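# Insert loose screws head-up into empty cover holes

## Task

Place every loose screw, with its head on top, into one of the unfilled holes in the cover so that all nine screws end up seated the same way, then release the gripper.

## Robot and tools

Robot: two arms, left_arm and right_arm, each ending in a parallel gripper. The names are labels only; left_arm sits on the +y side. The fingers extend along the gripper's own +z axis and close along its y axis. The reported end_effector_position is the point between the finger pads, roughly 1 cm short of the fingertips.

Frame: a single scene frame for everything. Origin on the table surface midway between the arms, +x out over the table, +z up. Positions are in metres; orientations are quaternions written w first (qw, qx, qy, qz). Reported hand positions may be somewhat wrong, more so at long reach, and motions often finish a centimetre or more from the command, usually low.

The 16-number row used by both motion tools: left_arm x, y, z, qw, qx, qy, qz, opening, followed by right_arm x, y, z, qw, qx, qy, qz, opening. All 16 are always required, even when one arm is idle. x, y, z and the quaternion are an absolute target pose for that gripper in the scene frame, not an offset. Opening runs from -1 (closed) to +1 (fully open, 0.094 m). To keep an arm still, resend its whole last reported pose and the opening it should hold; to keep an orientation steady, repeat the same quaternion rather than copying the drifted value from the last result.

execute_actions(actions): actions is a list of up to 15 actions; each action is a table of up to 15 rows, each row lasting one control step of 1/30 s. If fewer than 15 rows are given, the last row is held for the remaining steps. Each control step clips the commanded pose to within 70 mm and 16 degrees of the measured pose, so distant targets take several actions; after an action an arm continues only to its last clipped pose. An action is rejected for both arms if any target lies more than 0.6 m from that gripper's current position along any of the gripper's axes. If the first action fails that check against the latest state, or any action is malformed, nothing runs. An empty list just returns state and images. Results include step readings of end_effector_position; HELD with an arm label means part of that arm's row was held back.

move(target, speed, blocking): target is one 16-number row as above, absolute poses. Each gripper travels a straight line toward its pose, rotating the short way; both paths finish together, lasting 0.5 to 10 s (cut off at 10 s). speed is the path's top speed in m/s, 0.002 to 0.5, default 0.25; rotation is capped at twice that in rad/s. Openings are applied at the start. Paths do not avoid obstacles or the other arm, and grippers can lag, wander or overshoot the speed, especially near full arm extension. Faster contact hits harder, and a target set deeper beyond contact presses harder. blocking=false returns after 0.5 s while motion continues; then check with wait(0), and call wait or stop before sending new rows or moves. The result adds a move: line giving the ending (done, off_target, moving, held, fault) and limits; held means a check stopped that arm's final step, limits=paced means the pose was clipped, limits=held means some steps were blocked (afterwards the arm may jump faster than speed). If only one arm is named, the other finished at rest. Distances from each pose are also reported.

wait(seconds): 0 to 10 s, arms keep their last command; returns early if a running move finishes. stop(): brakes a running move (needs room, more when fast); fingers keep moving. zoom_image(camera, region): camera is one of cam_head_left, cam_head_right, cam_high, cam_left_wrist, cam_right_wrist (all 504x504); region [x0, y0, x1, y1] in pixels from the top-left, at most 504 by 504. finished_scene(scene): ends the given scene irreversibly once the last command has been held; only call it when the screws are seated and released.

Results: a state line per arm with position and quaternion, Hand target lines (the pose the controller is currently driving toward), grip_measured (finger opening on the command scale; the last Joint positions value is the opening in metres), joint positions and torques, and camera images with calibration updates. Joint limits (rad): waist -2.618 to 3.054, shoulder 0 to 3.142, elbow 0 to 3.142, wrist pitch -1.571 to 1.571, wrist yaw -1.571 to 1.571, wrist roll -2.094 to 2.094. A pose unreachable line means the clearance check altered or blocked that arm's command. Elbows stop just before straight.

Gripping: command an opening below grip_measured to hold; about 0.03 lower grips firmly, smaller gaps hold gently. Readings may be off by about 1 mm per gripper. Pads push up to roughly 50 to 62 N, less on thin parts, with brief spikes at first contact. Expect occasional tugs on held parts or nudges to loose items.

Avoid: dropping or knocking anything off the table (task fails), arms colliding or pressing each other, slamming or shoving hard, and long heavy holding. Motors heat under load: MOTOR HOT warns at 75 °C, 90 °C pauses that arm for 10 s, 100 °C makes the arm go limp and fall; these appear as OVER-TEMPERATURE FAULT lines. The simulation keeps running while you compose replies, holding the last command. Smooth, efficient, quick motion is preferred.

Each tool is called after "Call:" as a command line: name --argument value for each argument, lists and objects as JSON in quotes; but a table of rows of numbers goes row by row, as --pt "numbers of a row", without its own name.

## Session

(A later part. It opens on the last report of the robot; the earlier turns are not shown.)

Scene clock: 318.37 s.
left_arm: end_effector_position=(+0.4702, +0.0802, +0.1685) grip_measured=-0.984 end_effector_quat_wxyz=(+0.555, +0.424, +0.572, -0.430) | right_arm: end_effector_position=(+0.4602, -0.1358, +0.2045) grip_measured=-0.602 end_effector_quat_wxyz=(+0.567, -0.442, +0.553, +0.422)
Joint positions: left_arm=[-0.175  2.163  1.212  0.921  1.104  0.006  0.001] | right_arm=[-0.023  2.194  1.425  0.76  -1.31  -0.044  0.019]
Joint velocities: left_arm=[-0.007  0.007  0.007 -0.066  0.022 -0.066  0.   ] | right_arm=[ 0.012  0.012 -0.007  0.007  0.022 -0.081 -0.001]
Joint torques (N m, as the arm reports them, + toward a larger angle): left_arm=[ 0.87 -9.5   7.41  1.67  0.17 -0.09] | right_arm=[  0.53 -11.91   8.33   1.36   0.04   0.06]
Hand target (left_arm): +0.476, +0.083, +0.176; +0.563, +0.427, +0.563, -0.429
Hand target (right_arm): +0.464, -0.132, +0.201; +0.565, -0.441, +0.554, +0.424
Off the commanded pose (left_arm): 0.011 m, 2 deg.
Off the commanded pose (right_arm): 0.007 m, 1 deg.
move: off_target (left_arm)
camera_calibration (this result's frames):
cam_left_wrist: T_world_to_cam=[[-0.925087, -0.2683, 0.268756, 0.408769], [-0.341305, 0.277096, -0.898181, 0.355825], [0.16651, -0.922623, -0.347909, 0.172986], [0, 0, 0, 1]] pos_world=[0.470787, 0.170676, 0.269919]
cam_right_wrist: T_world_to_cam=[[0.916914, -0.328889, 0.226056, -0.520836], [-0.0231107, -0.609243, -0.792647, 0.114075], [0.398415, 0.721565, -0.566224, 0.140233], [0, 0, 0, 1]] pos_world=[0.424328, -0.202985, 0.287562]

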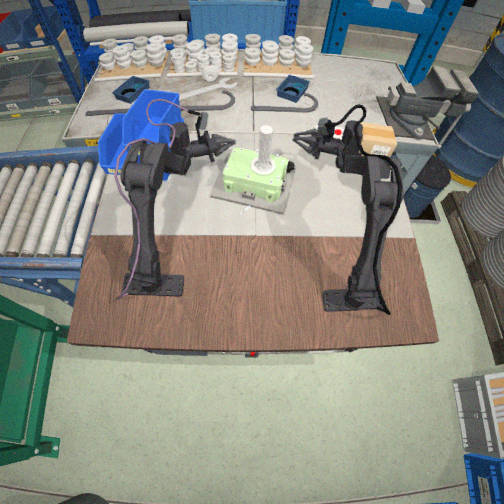

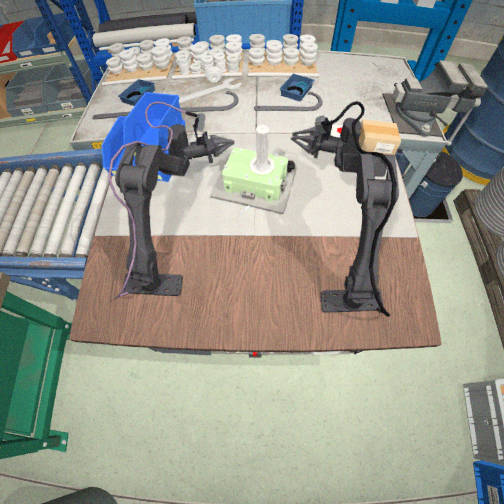

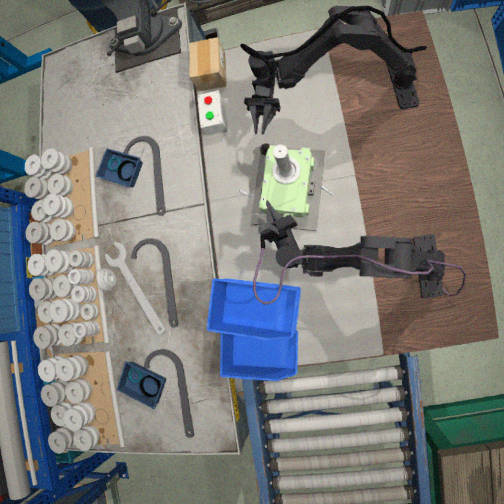

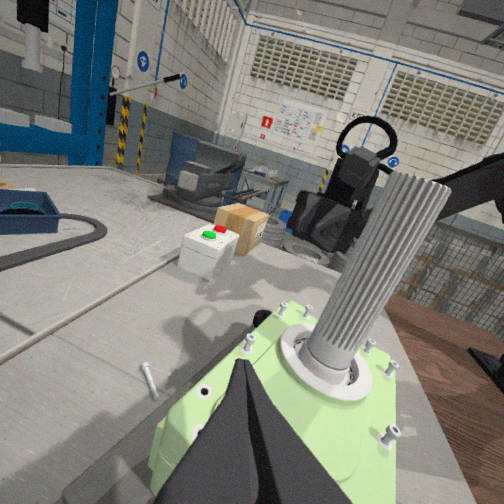

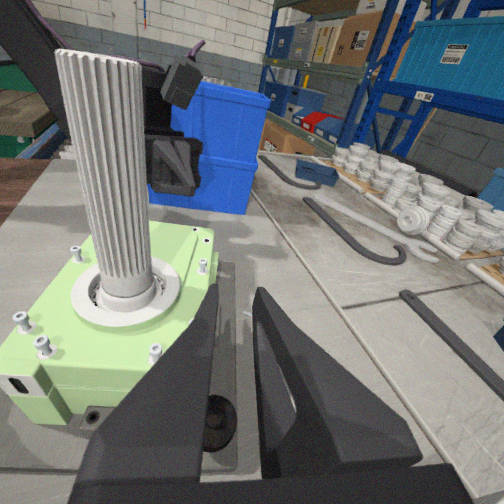

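Call:
move --target '[0.3,0.15,0.2,0.319,0.337,0.878,-0.122,-0.4,0.465,-0.1315,0.2025,0.568,-0.438,0.553,0.425,-0.6]' --speed 0.15

Call:
move --target '[0.284,0.047,0.04,0.319,0.337,0.878,-0.122,-0.4,0.465,-0.1315,0.2025,0.568,-0.438,0.553,0.425,-0.6]' --speed 0.12

Call:
move --target '[0.284,0.047,0.004,0.319,0.337,0.878,-0.122,-0.4,0.465,-0.1315,0.2025,0.568,-0.438,0.553,0.425,-0.6]' --speed 0.04

Call:
move --target '[0.284,0.047,0.004,0.319,0.337,0.878,-0.122,-1,0.465,-0.1315,0.2025,0.568,-0.438,0.553,0.425,-0.6]'

Call:
move --target '[0.21,0.1,0.012,0.319,0.337,0.878,-0.122,-1,0.465,-0.1315,0.2025,0.568,-0.438,0.553,0.425,-0.6]' --speed 0.05

Call:
move --target '[0.21,0.1,0.012,0.319,0.337,0.878,-0.122,-0.6,0.465,-0.1315,0.2025,0.568,-0.438,0.553,0.425,-0.6]'

Call:
move --target '[0.2,0.11,0.1,0.0,0.358,0.934,0,-0.6,0.465,-0.1315,0.2025,0.568,-0.438,0.553,0.425,-0.6]' --speed 0.08

Scene clock: 322.70 s.
left_arm: end_effector_position=(+0.2997, +0.1543, +0.1807) grip_measured=-0.402 end_effector_quat_wxyz=(+0.301, +0.340, +0.883, -0.121) | right_arm: end_effector_position=(+0.4610, -0.1360, +0.2087) grip_measured=-0.602 end_effector_quat_wxyz=(+0.572, -0.440, +0.550, +0.420)
Joint positions: left_arm=[-0.432  1.296  1.077 -0.713  0.182  0.226  0.028] | right_arm=[-0.023  2.194  1.425  0.797 -1.305 -0.015  0.019]
Joint velocities: left_arm=[-0.022 -0.017 -0.002  0.037  0.051  0.007 -0.001] | right_arm=[ 0.017  0.002 -0.017  0.007  0.037  0.051 -0.   ]
Joint torques (N m, as the arm reports them, + toward a larger angle): left_arm=[-1.   -6.    8.3   1.27 -0.03 -0.11] | right_arm=[  0.65 -11.62   7.95   1.36   0.07   0.05]
Hand target (left_arm): +0.300, +0.152, +0.198; +0.318, +0.339, +0.877, -0.121
Hand target (right_arm): +0.465, -0.132, +0.202; +0.568, -0.438, +0.553, +0.425
Off the commanded pose (left_arm): 0.020 m, 2 deg.
Off the commanded pose (right_arm): 0.009 m, 1 deg.
move: off_target (left_arm)
camera_calibration (this result's frames):
cam_left_wrist: T_world_to_cam=[[-0.503807, -0.849531, 0.156448, 0.251415], [-0.847297, 0.45075, -0.280914, 0.301347], [0.168127, -0.274085, -0.946896, 0.28166], [0, 0, 0, 1]] pos_world=[0.33464, 0.154951, 0.312022]
cam_right_wrist: T_world_to_cam=[[0.913237, -0.335093, 0.231755, -0.522974], [-0.0189495, -0.603143, -0.797408, 0.117258], [0.406987, 0.723831, -0.557163, 0.136961], [0, 0, 0, 1]] pos_world=[0.42408, -0.203657, 0.291014]

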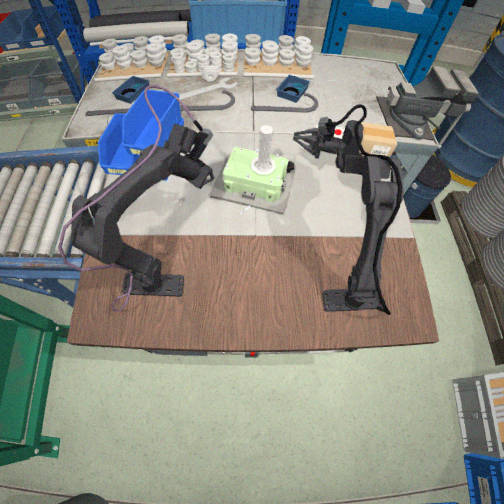

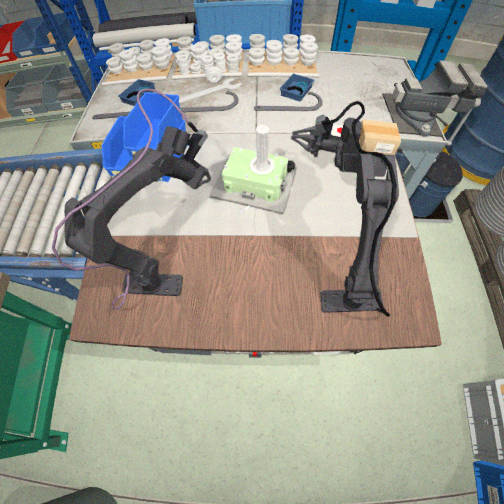

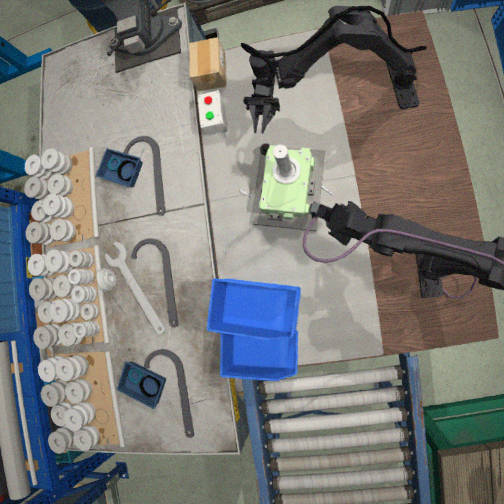

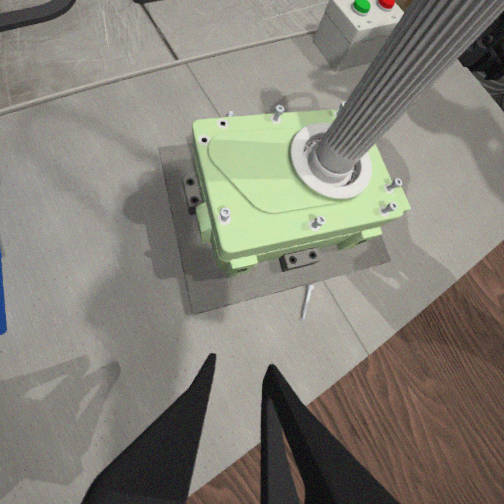

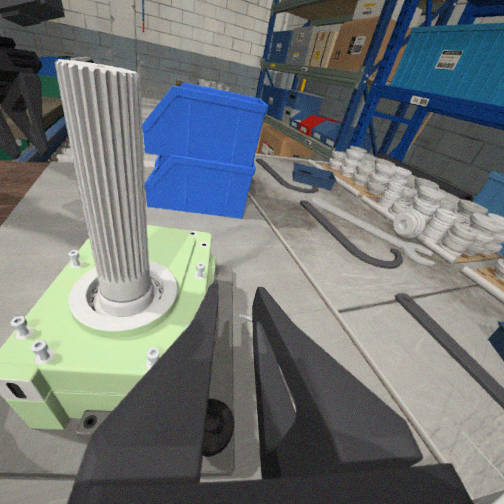

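Scene clock: 324.80 s.
left_arm: end_effector_position=(+0.2867, +0.0468, +0.0459) grip_measured=-0.402 end_effector_quat_wxyz=(+0.320, +0.339, +0.876, -0.127) | right_arm: end_effector_position=(+0.4610, -0.1360, +0.2089) grip_measured=-0.602 end_effector_quat_wxyz=(+0.572, -0.440, +0.550, +0.420)
Joint positions: left_arm=[-0.789  1.642  0.782 -0.009 -0.04  -0.054  0.028] | right_arm=[-0.023  2.194  1.425  0.798 -1.305 -0.014  0.019]
Joint velocities: left_arm=[ 0.017  0.012 -0.012 -0.037 -0.007 -0.037 -0.001] | right_arm=[ 0.002 -0.007 -0.022  0.037 -0.007 -0.037  0.001]
Joint torques (N m, as the arm reports them, + toward a larger angle): left_arm=[-0.85 -6.07  4.29  1.61 -0.17 -0.11] | right_arm=[  0.62 -11.61   7.95   1.36   0.06   0.06]
Hand target (left_arm): +0.284, +0.047, +0.041; +0.320, +0.336, +0.877, -0.123
Hand target (right_arm): +0.465, -0.132, +0.202; +0.568, -0.438, +0.553, +0.425
Off the commanded pose (left_arm): 0.006 m, 1 deg.
Off the commanded pose (right_arm): 0.009 m, 1 deg.
move: done
camera_calibration (this result's frames):
cam_left_wrist: T_world_to_cam=[[-0.509551, -0.845176, 0.161355, 0.175854], [-0.836826, 0.443143, -0.321476, 0.300103], [0.2002, -0.298834, -0.933069, 0.118076], [0, 0, 0, 1]] pos_world=[0.317101, 0.050924, 0.178274]
cam_right_wrist: T_world_to_cam=[[0.913143, -0.335155, 0.232037, -0.523035], [-0.0186092, -0.602902, -0.797599, 0.117317], [0.407215, 0.724003, -0.556772, 0.136899], [0, 0, 0, 1]] pos_world=[0.424041, -0.203683, 0.291157]

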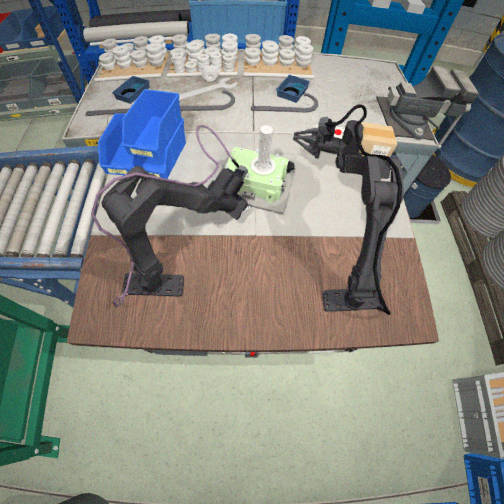

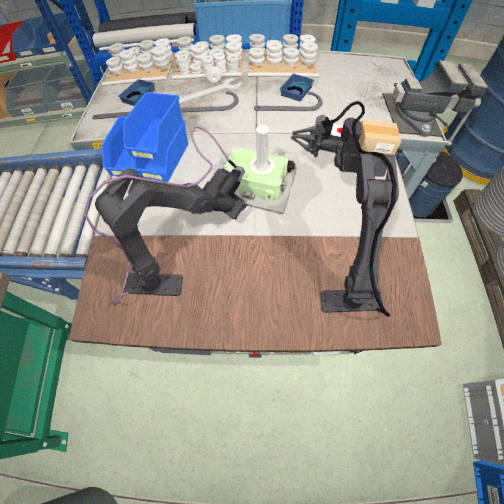

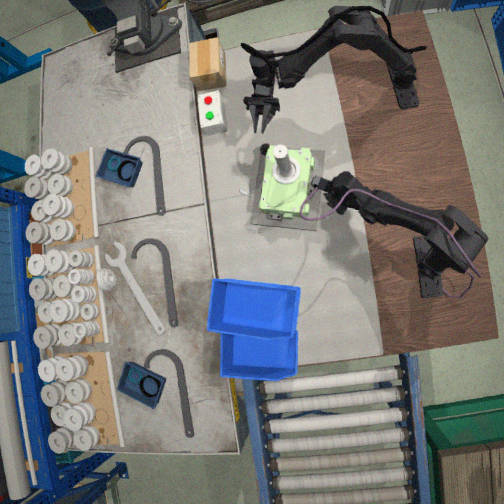

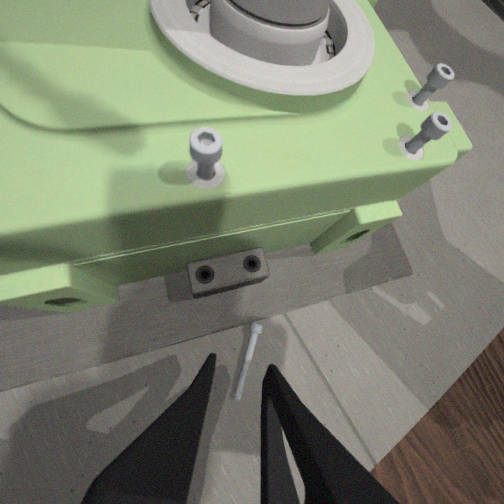

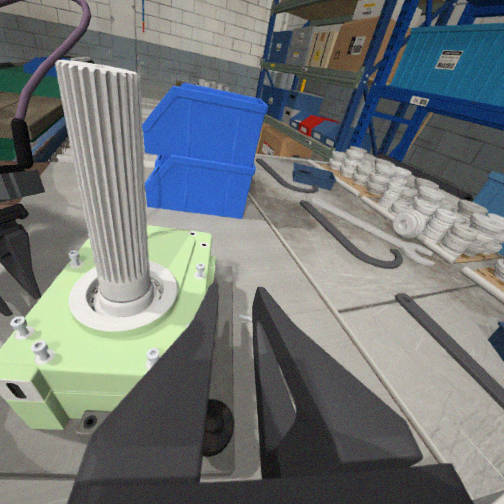

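Scene clock: 326.10 s.
left_arm: end_effector_position=(+0.2926, +0.0419, +0.0208) grip_measured=-0.402 end_effector_quat_wxyz=(+0.336, +0.335, +0.870, -0.132) | right_arm: end_effector_position=(+0.4610, -0.1360, +0.2090) grip_measured=-0.602 end_effector_quat_wxyz=(+0.572, -0.441, +0.550, +0.420)
Joint positions: left_arm=[-0.789  1.734  0.729  0.172 -0.045 -0.054  0.028] | right_arm=[-0.023  2.194  1.425  0.799 -1.305 -0.014  0.019]
Joint velocities: left_arm=[-0.022 -0.012 -0.002  0.081 -0.066  0.066 -0.   ] | right_arm=[-0.007  0.002 -0.002 -0.11  -0.051  0.037  0.   ]
Joint torques (N m, as the arm reports them, + toward a larger angle): left_arm=[-0.97 -5.14  3.21  1.53 -0.16 -0.1 ] | right_arm=[  0.63 -11.6    7.94   1.36   0.06   0.05]
Hand target (left_arm): +0.284, +0.047, +0.005; +0.319, +0.337, +0.878, -0.122
Hand target (right_arm): +0.465, -0.132, +0.202; +0.568, -0.438, +0.553, +0.425
Off the commanded pose (left_arm): 0.020 m, 2 deg.
Off the commanded pose (right_arm): 0.009 m, 1 deg.
move: off_target (left_arm)
camera_calibration (this result's frames):
cam_left_wrist: T_world_to_cam=[[-0.51135, -0.842971, 0.167095, 0.179082], [-0.828867, 0.43244, -0.354929, 0.298007], [0.226936, -0.319993, -0.91984, 0.0847809], [0, 0, 0, 1]] pos_world=[0.319342, 0.0492202, 0.153832]
cam_right_wrist: T_world_to_cam=[[0.913054, -0.335156, 0.232385, -0.523076], [-0.018305, -0.6029, -0.797607, 0.117214], [0.407427, 0.724004, -0.556616, 0.136794], [0, 0, 0, 1]] pos_world=[0.424009, -0.203683, 0.291187]

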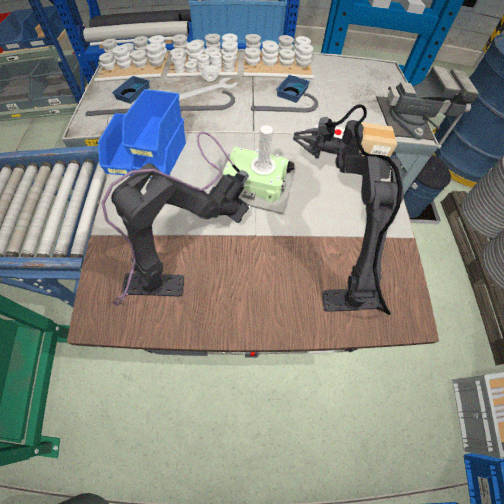

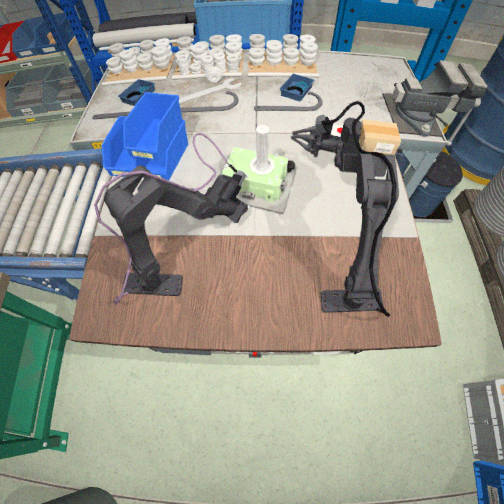

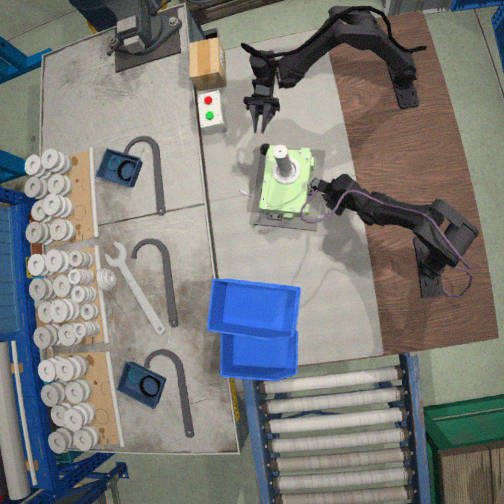

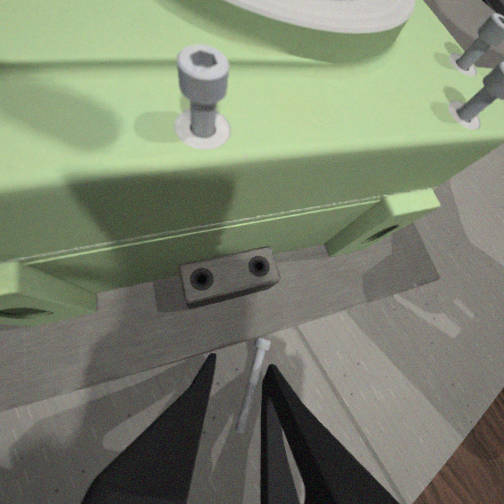

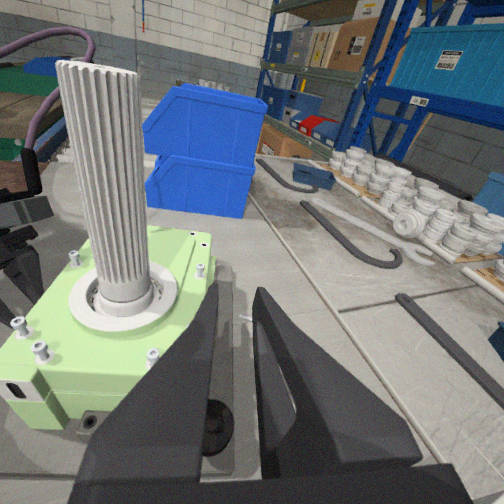

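Scene clock: 326.80 s.
left_arm: end_effector_position=(+0.2893, +0.0379, +0.0215) grip_measured=-0.952 end_effector_quat_wxyz=(+0.334, +0.340, +0.868, -0.140) | right_arm: end_effector_position=(+0.4610, -0.1360, +0.2091) grip_measured=-0.602 end_effector_quat_wxyz=(+0.572, -0.441, +0.550, +0.420)
Joint positions: left_arm=[-0.794  1.733  0.729  0.175 -0.029 -0.054  0.002] | right_arm=[-0.023  2.194  1.425  0.799 -1.305 -0.013  0.019]
Joint velocities: left_arm=[ 0.012 -0.027 -0.002  0.11  -0.007 -0.007  0.001] | right_arm=[-0.012 -0.002  0.007 -0.022  0.066 -0.037  0.   ]
Joint torques (N m, as the arm reports them, + toward a larger angle): left_arm=[-0.48 -5.06  3.24  1.55 -0.35 -0.1 ] | right_arm=[  0.62 -11.63   7.92   1.35   0.06   0.05]
Hand target (left_arm): +0.284, +0.047, +0.005; +0.319, +0.337, +0.877, -0.122
Hand target (right_arm): +0.465, -0.132, +0.203; +0.568, -0.438, +0.553, +0.425
Off the commanded pose (left_arm): 0.020 m, 3 deg.
Off the commanded pose (right_arm): 0.009 m, 1 deg.
move: off_target (left_arm)
camera_calibration (this result's frames):
cam_left_wrist: T_world_to_cam=[[-0.524121, -0.832572, 0.179225, 0.176868], [-0.823839, 0.442319, -0.354462, 0.295434], [0.215841, -0.333434, -0.917733, 0.088604], [0, 0, 0, 1]] pos_world=[0.316965, 0.046123, 0.154336]
cam_right_wrist: T_world_to_cam=[[0.912963, -0.335177, 0.232711, -0.523124], [-0.0179886, -0.602819, -0.797675, 0.117165], [0.407645, 0.724062, -0.556381, 0.136703], [0, 0, 0, 1]] pos_world=[0.423974, -0.203691, 0.291255]

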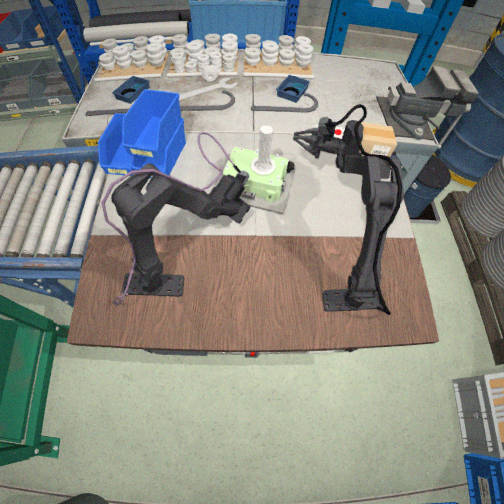

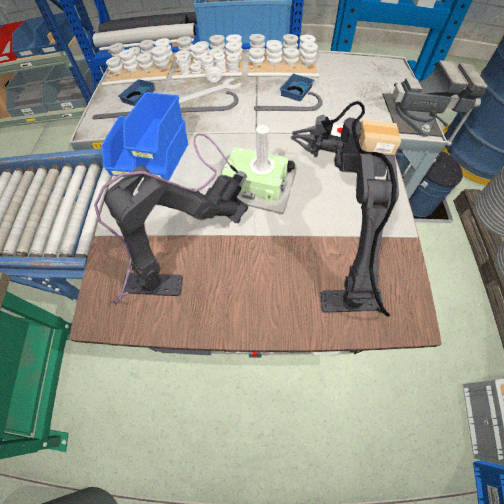

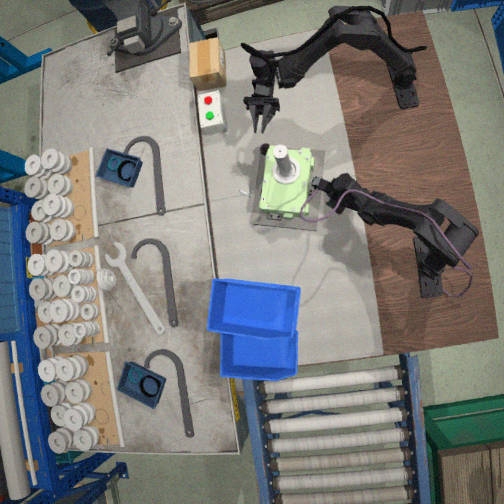

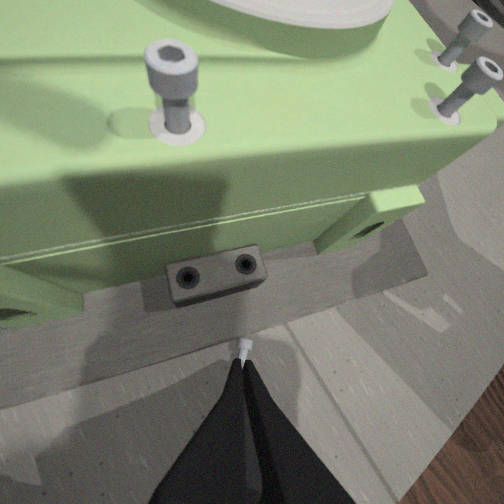

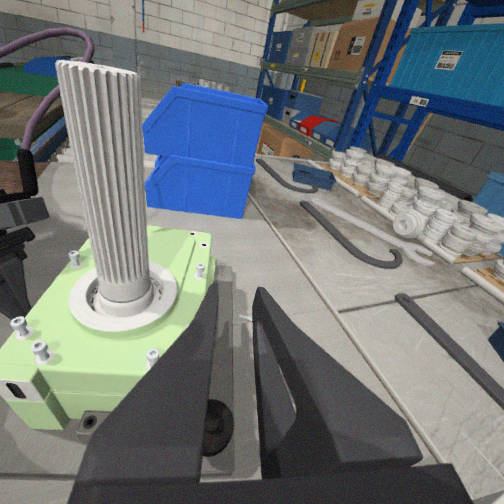

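Scene clock: 329.13 s.
left_arm: end_effector_position=(+0.2209, +0.0895, +0.0199) grip_measured=-0.952 end_effector_quat_wxyz=(+0.337, +0.335, +0.870, -0.135) | right_arm: end_effector_position=(+0.4610, -0.1360, +0.2091) grip_measured=-0.602 end_effector_quat_wxyz=(+0.572, -0.441, +0.549, +0.420)
Joint positions: left_arm=[-0.874  1.423  0.407  0.182 -0.096 -0.119  0.002] | right_arm=[-0.023  2.194  1.425  0.8   -1.305 -0.013  0.019]
Joint velocities: left_arm=[-0.002 -0.007  0.007  0.007  0.022  0.066  0.   ] | right_arm=[-0.007  0.007 -0.012 -0.007  0.007 -0.022  0.001]
Joint torques (N m, as the arm reports them, + toward a larger angle): left_arm=[-1.02 -5.57  3.11  1.08 -0.22 -0.1 ] | right_arm=[  0.63 -11.61   7.95   1.34   0.06   0.06]
Hand target (left_arm): +0.211, +0.100, +0.011; +0.319, +0.337, +0.877, -0.122
Hand target (right_arm): +0.465, -0.132, +0.202; +0.568, -0.438, +0.553, +0.425
Off the commanded pose (left_arm): 0.017 m, 3 deg.
Off the commanded pose (right_arm): 0.009 m, 1 deg.
move: off_target (left_arm)
camera_calibration (this result's frames):
cam_left_wrist: T_world_to_cam=[[-0.51342, -0.840399, 0.173578, 0.182814], [-0.828285, 0.432428, -0.356301, 0.21758], [0.224375, -0.326704, -0.918107, 0.116597], [0, 0, 0, 1]] pos_world=[0.247917, 0.0976418, 0.152839]
cam_right_wrist: T_world_to_cam=[[0.912875, -0.335177, 0.233059, -0.523165], [-0.0176843, -0.602817, -0.797683, 0.117062], [0.407857, 0.724063, -0.556224, 0.136598], [0, 0, 0, 1]] pos_world=[0.423942, -0.203691, 0.291286]

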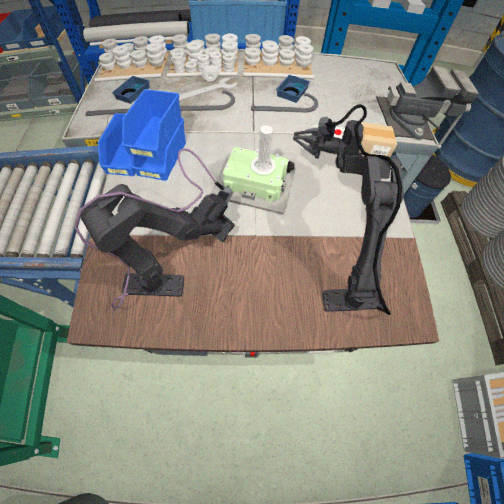

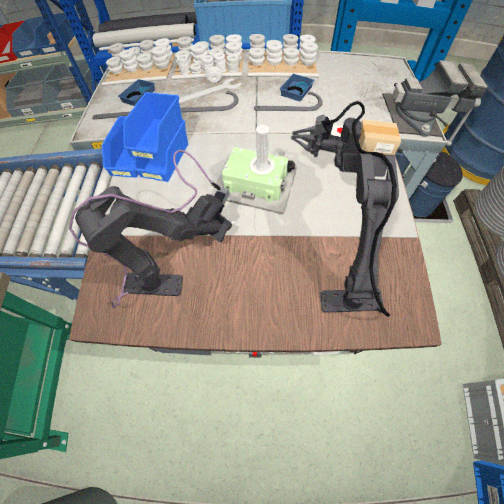

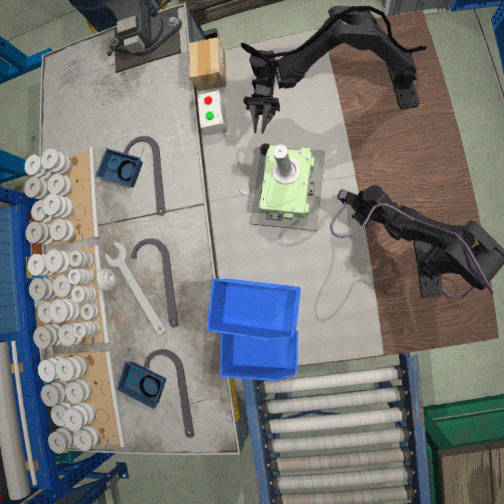

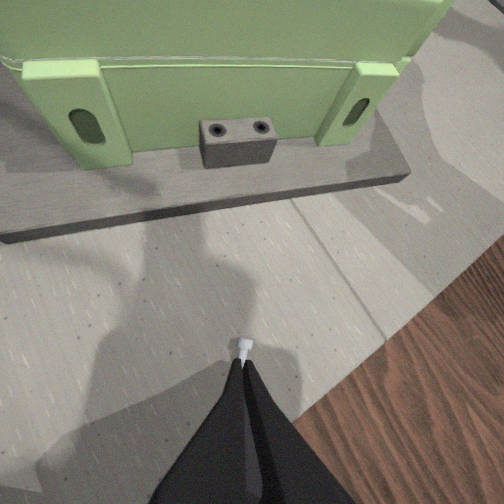

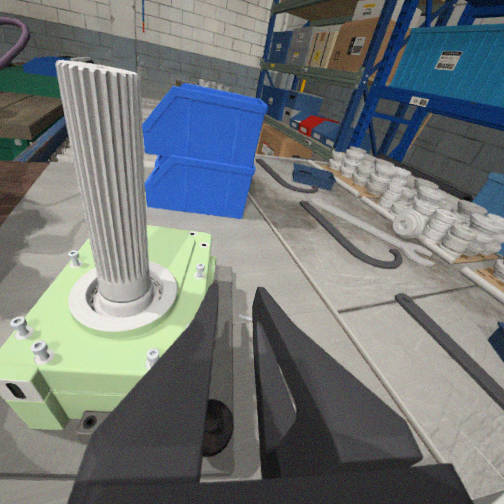

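Scene clock: 329.83 s.
left_arm: end_effector_position=(+0.2204, +0.0901, +0.0192) grip_measured=-0.602 end_effector_quat_wxyz=(+0.335, +0.335, +0.870, -0.135) | right_arm: end_effector_position=(+0.4610, -0.1360, +0.2091) grip_measured=-0.602 end_effector_quat_wxyz=(+0.572, -0.441, +0.549, +0.420)
Joint positions: left_arm=[-0.874  1.423  0.407  0.178 -0.096 -0.12   0.019] | right_arm=[-0.023  2.194  1.425  0.8   -1.304 -0.013  0.019]
Joint velocities: left_arm=[ 0.022 -0.002 -0.002 -0.066  0.081 -0.007 -0.   ] | right_arm=[ 0.002 -0.007 -0.007 -0.037 -0.007 -0.007 -0.001]
Joint torques (N m, as the arm reports them, + toward a larger angle): left_arm=[-1.2  -5.77  3.23  1.07 -0.24 -0.12] | right_arm=[  0.63 -11.62   7.96   1.34   0.06   0.05]
Hand target (left_arm): +0.211, +0.100, +0.012; +0.319, +0.337, +0.877, -0.122
Hand target (right_arm): +0.465, -0.132, +0.202; +0.568, -0.438, +0.553, +0.425
Off the commanded pose (left_arm): 0.016 m, 2 deg.
Off the commanded pose (right_arm): 0.009 m, 1 deg.
move: off_target (left_arm)
camera_calibration (this result's frames):
cam_left_wrist: T_world_to_cam=[[-0.512162, -0.8413, 0.172928, 0.183008], [-0.829771, 0.432685, -0.352512, 0.216902], [0.221745, -0.324033, -0.919691, 0.116631], [0, 0, 0, 1]] pos_world=[0.247846, 0.0979063, 0.152078]
cam_right_wrist: T_world_to_cam=[[0.912658, -0.335528, 0.233402, -0.52326], [-0.0176099, -0.6028, -0.797698, 0.117061], [0.408345, 0.723915, -0.556059, 0.136331], [0, 0, 0, 1]] pos_world=[0.423949, -0.203696, 0.291317]

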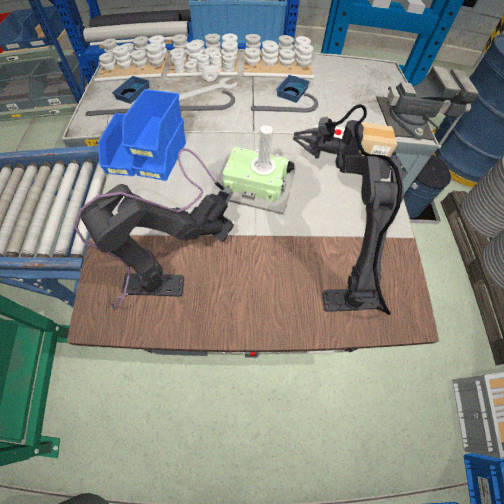

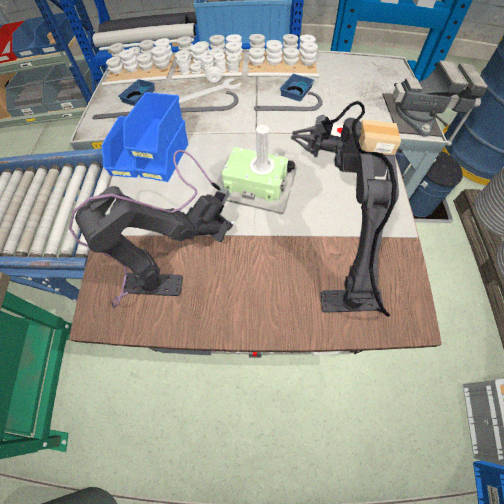

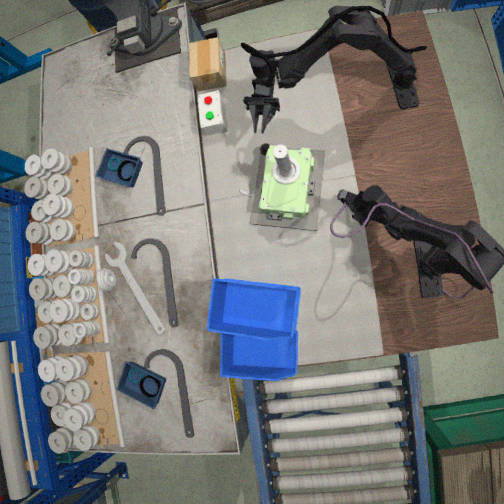

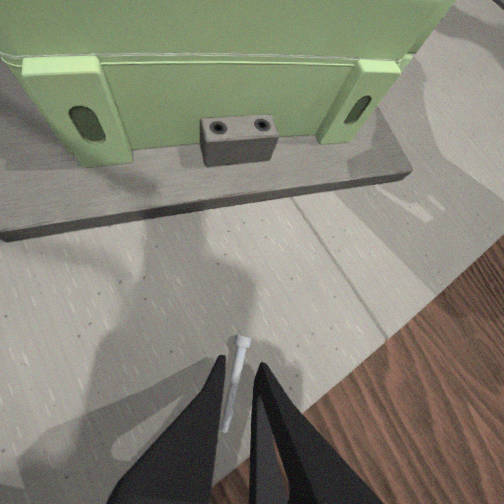

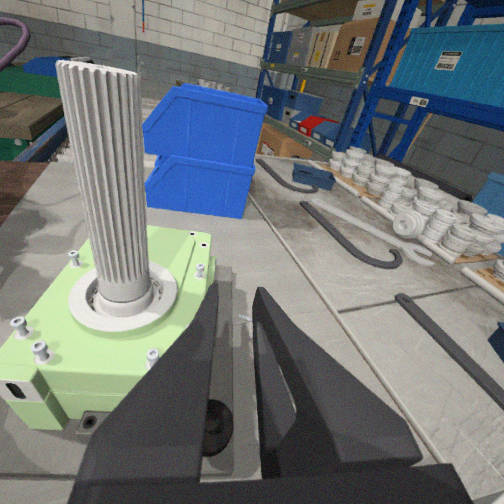

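Scene clock: 334.97 s.
left_arm: end_effector_position=(+0.1953, +0.1128, +0.0955) grip_measured=-0.602 end_effector_quat_wxyz=(-0.001, +0.361, +0.933, +0.007) | right_arm: end_effector_position=(+0.4610, -0.1360, +0.2092) grip_measured=-0.602 end_effector_quat_wxyz=(+0.573, -0.441, +0.549, +0.420)
Joint positions: left_arm=[-0.841  1.671  1.282 -1.189 -0.011 -0.12   0.019] | right_arm=[-0.023  2.194  1.425  0.801 -1.304 -0.013  0.019]
Joint velocities: left_arm=[ 0.002  0.007 -0.012 -0.037 -0.037  0.022  0.   ] | right_arm=[-0.002  0.007 -0.007 -0.037  0.007 -0.007  0.   ]
Joint torques (N m, as the arm reports them, + toward a larger angle): left_arm=[ 1.05 -5.84  7.33  0.13  0.1   0.07] | right_arm=[  0.61 -11.6    7.95   1.34   0.06   0.06]
Hand target (left_arm): +0.200, +0.110, +0.100; +0.001, +0.360, +0.933, +0.001
Hand target (right_arm): +0.465, -0.132, +0.202; +0.568, -0.438, +0.553, +0.425
Off the commanded pose (left_arm): 0.007 m, 1 deg.
Off the commanded pose (right_arm): 0.009 m, 1 deg.
move: done
camera_calibration (this result's frames):
cam_left_wrist: T_world_to_cam=[[-0.467902, -0.88359, -0.0183629, 0.190406], [-0.831157, 0.432884, 0.348985, 0.146391], [-0.30041, 0.178553, -0.936948, 0.246718], [0, 0, 0, 1]] pos_world=[0.284882, 0.0608182, 0.18357]
cam_right_wrist: T_world_to_cam=[[0.912479, -0.335529, 0.234097, -0.523342], [-0.0170013, -0.602797, -0.797713, 0.116855], [0.408769, 0.723917, -0.555744, 0.136121], [0, 0, 0, 1]] pos_world=[0.423883, -0.203696, 0.291378]

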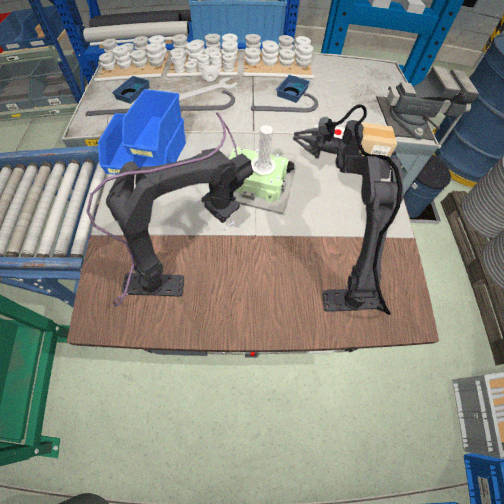

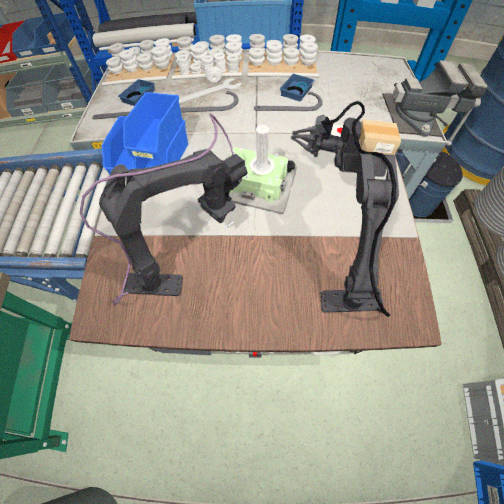

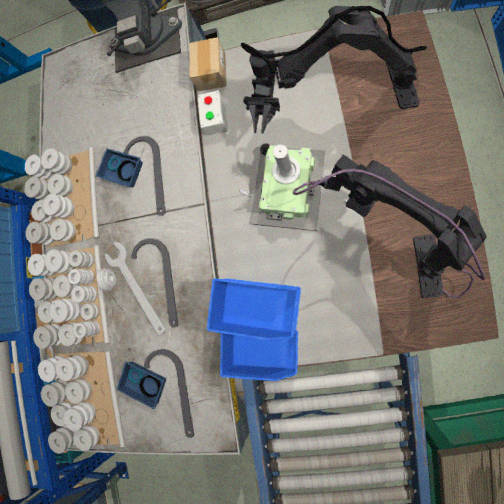

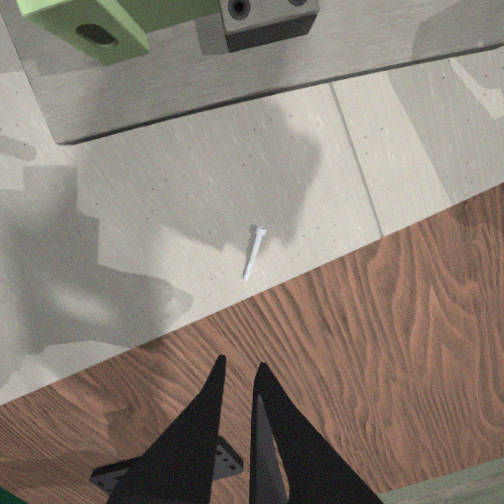

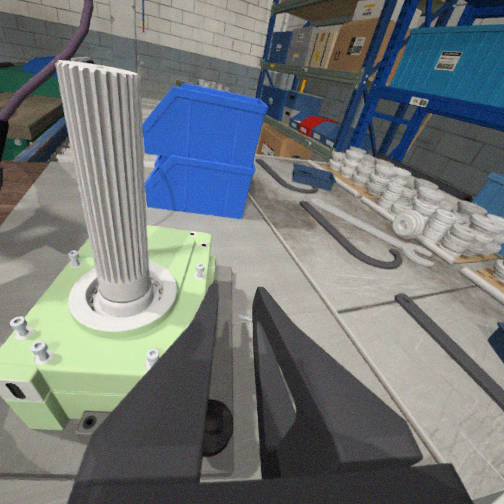

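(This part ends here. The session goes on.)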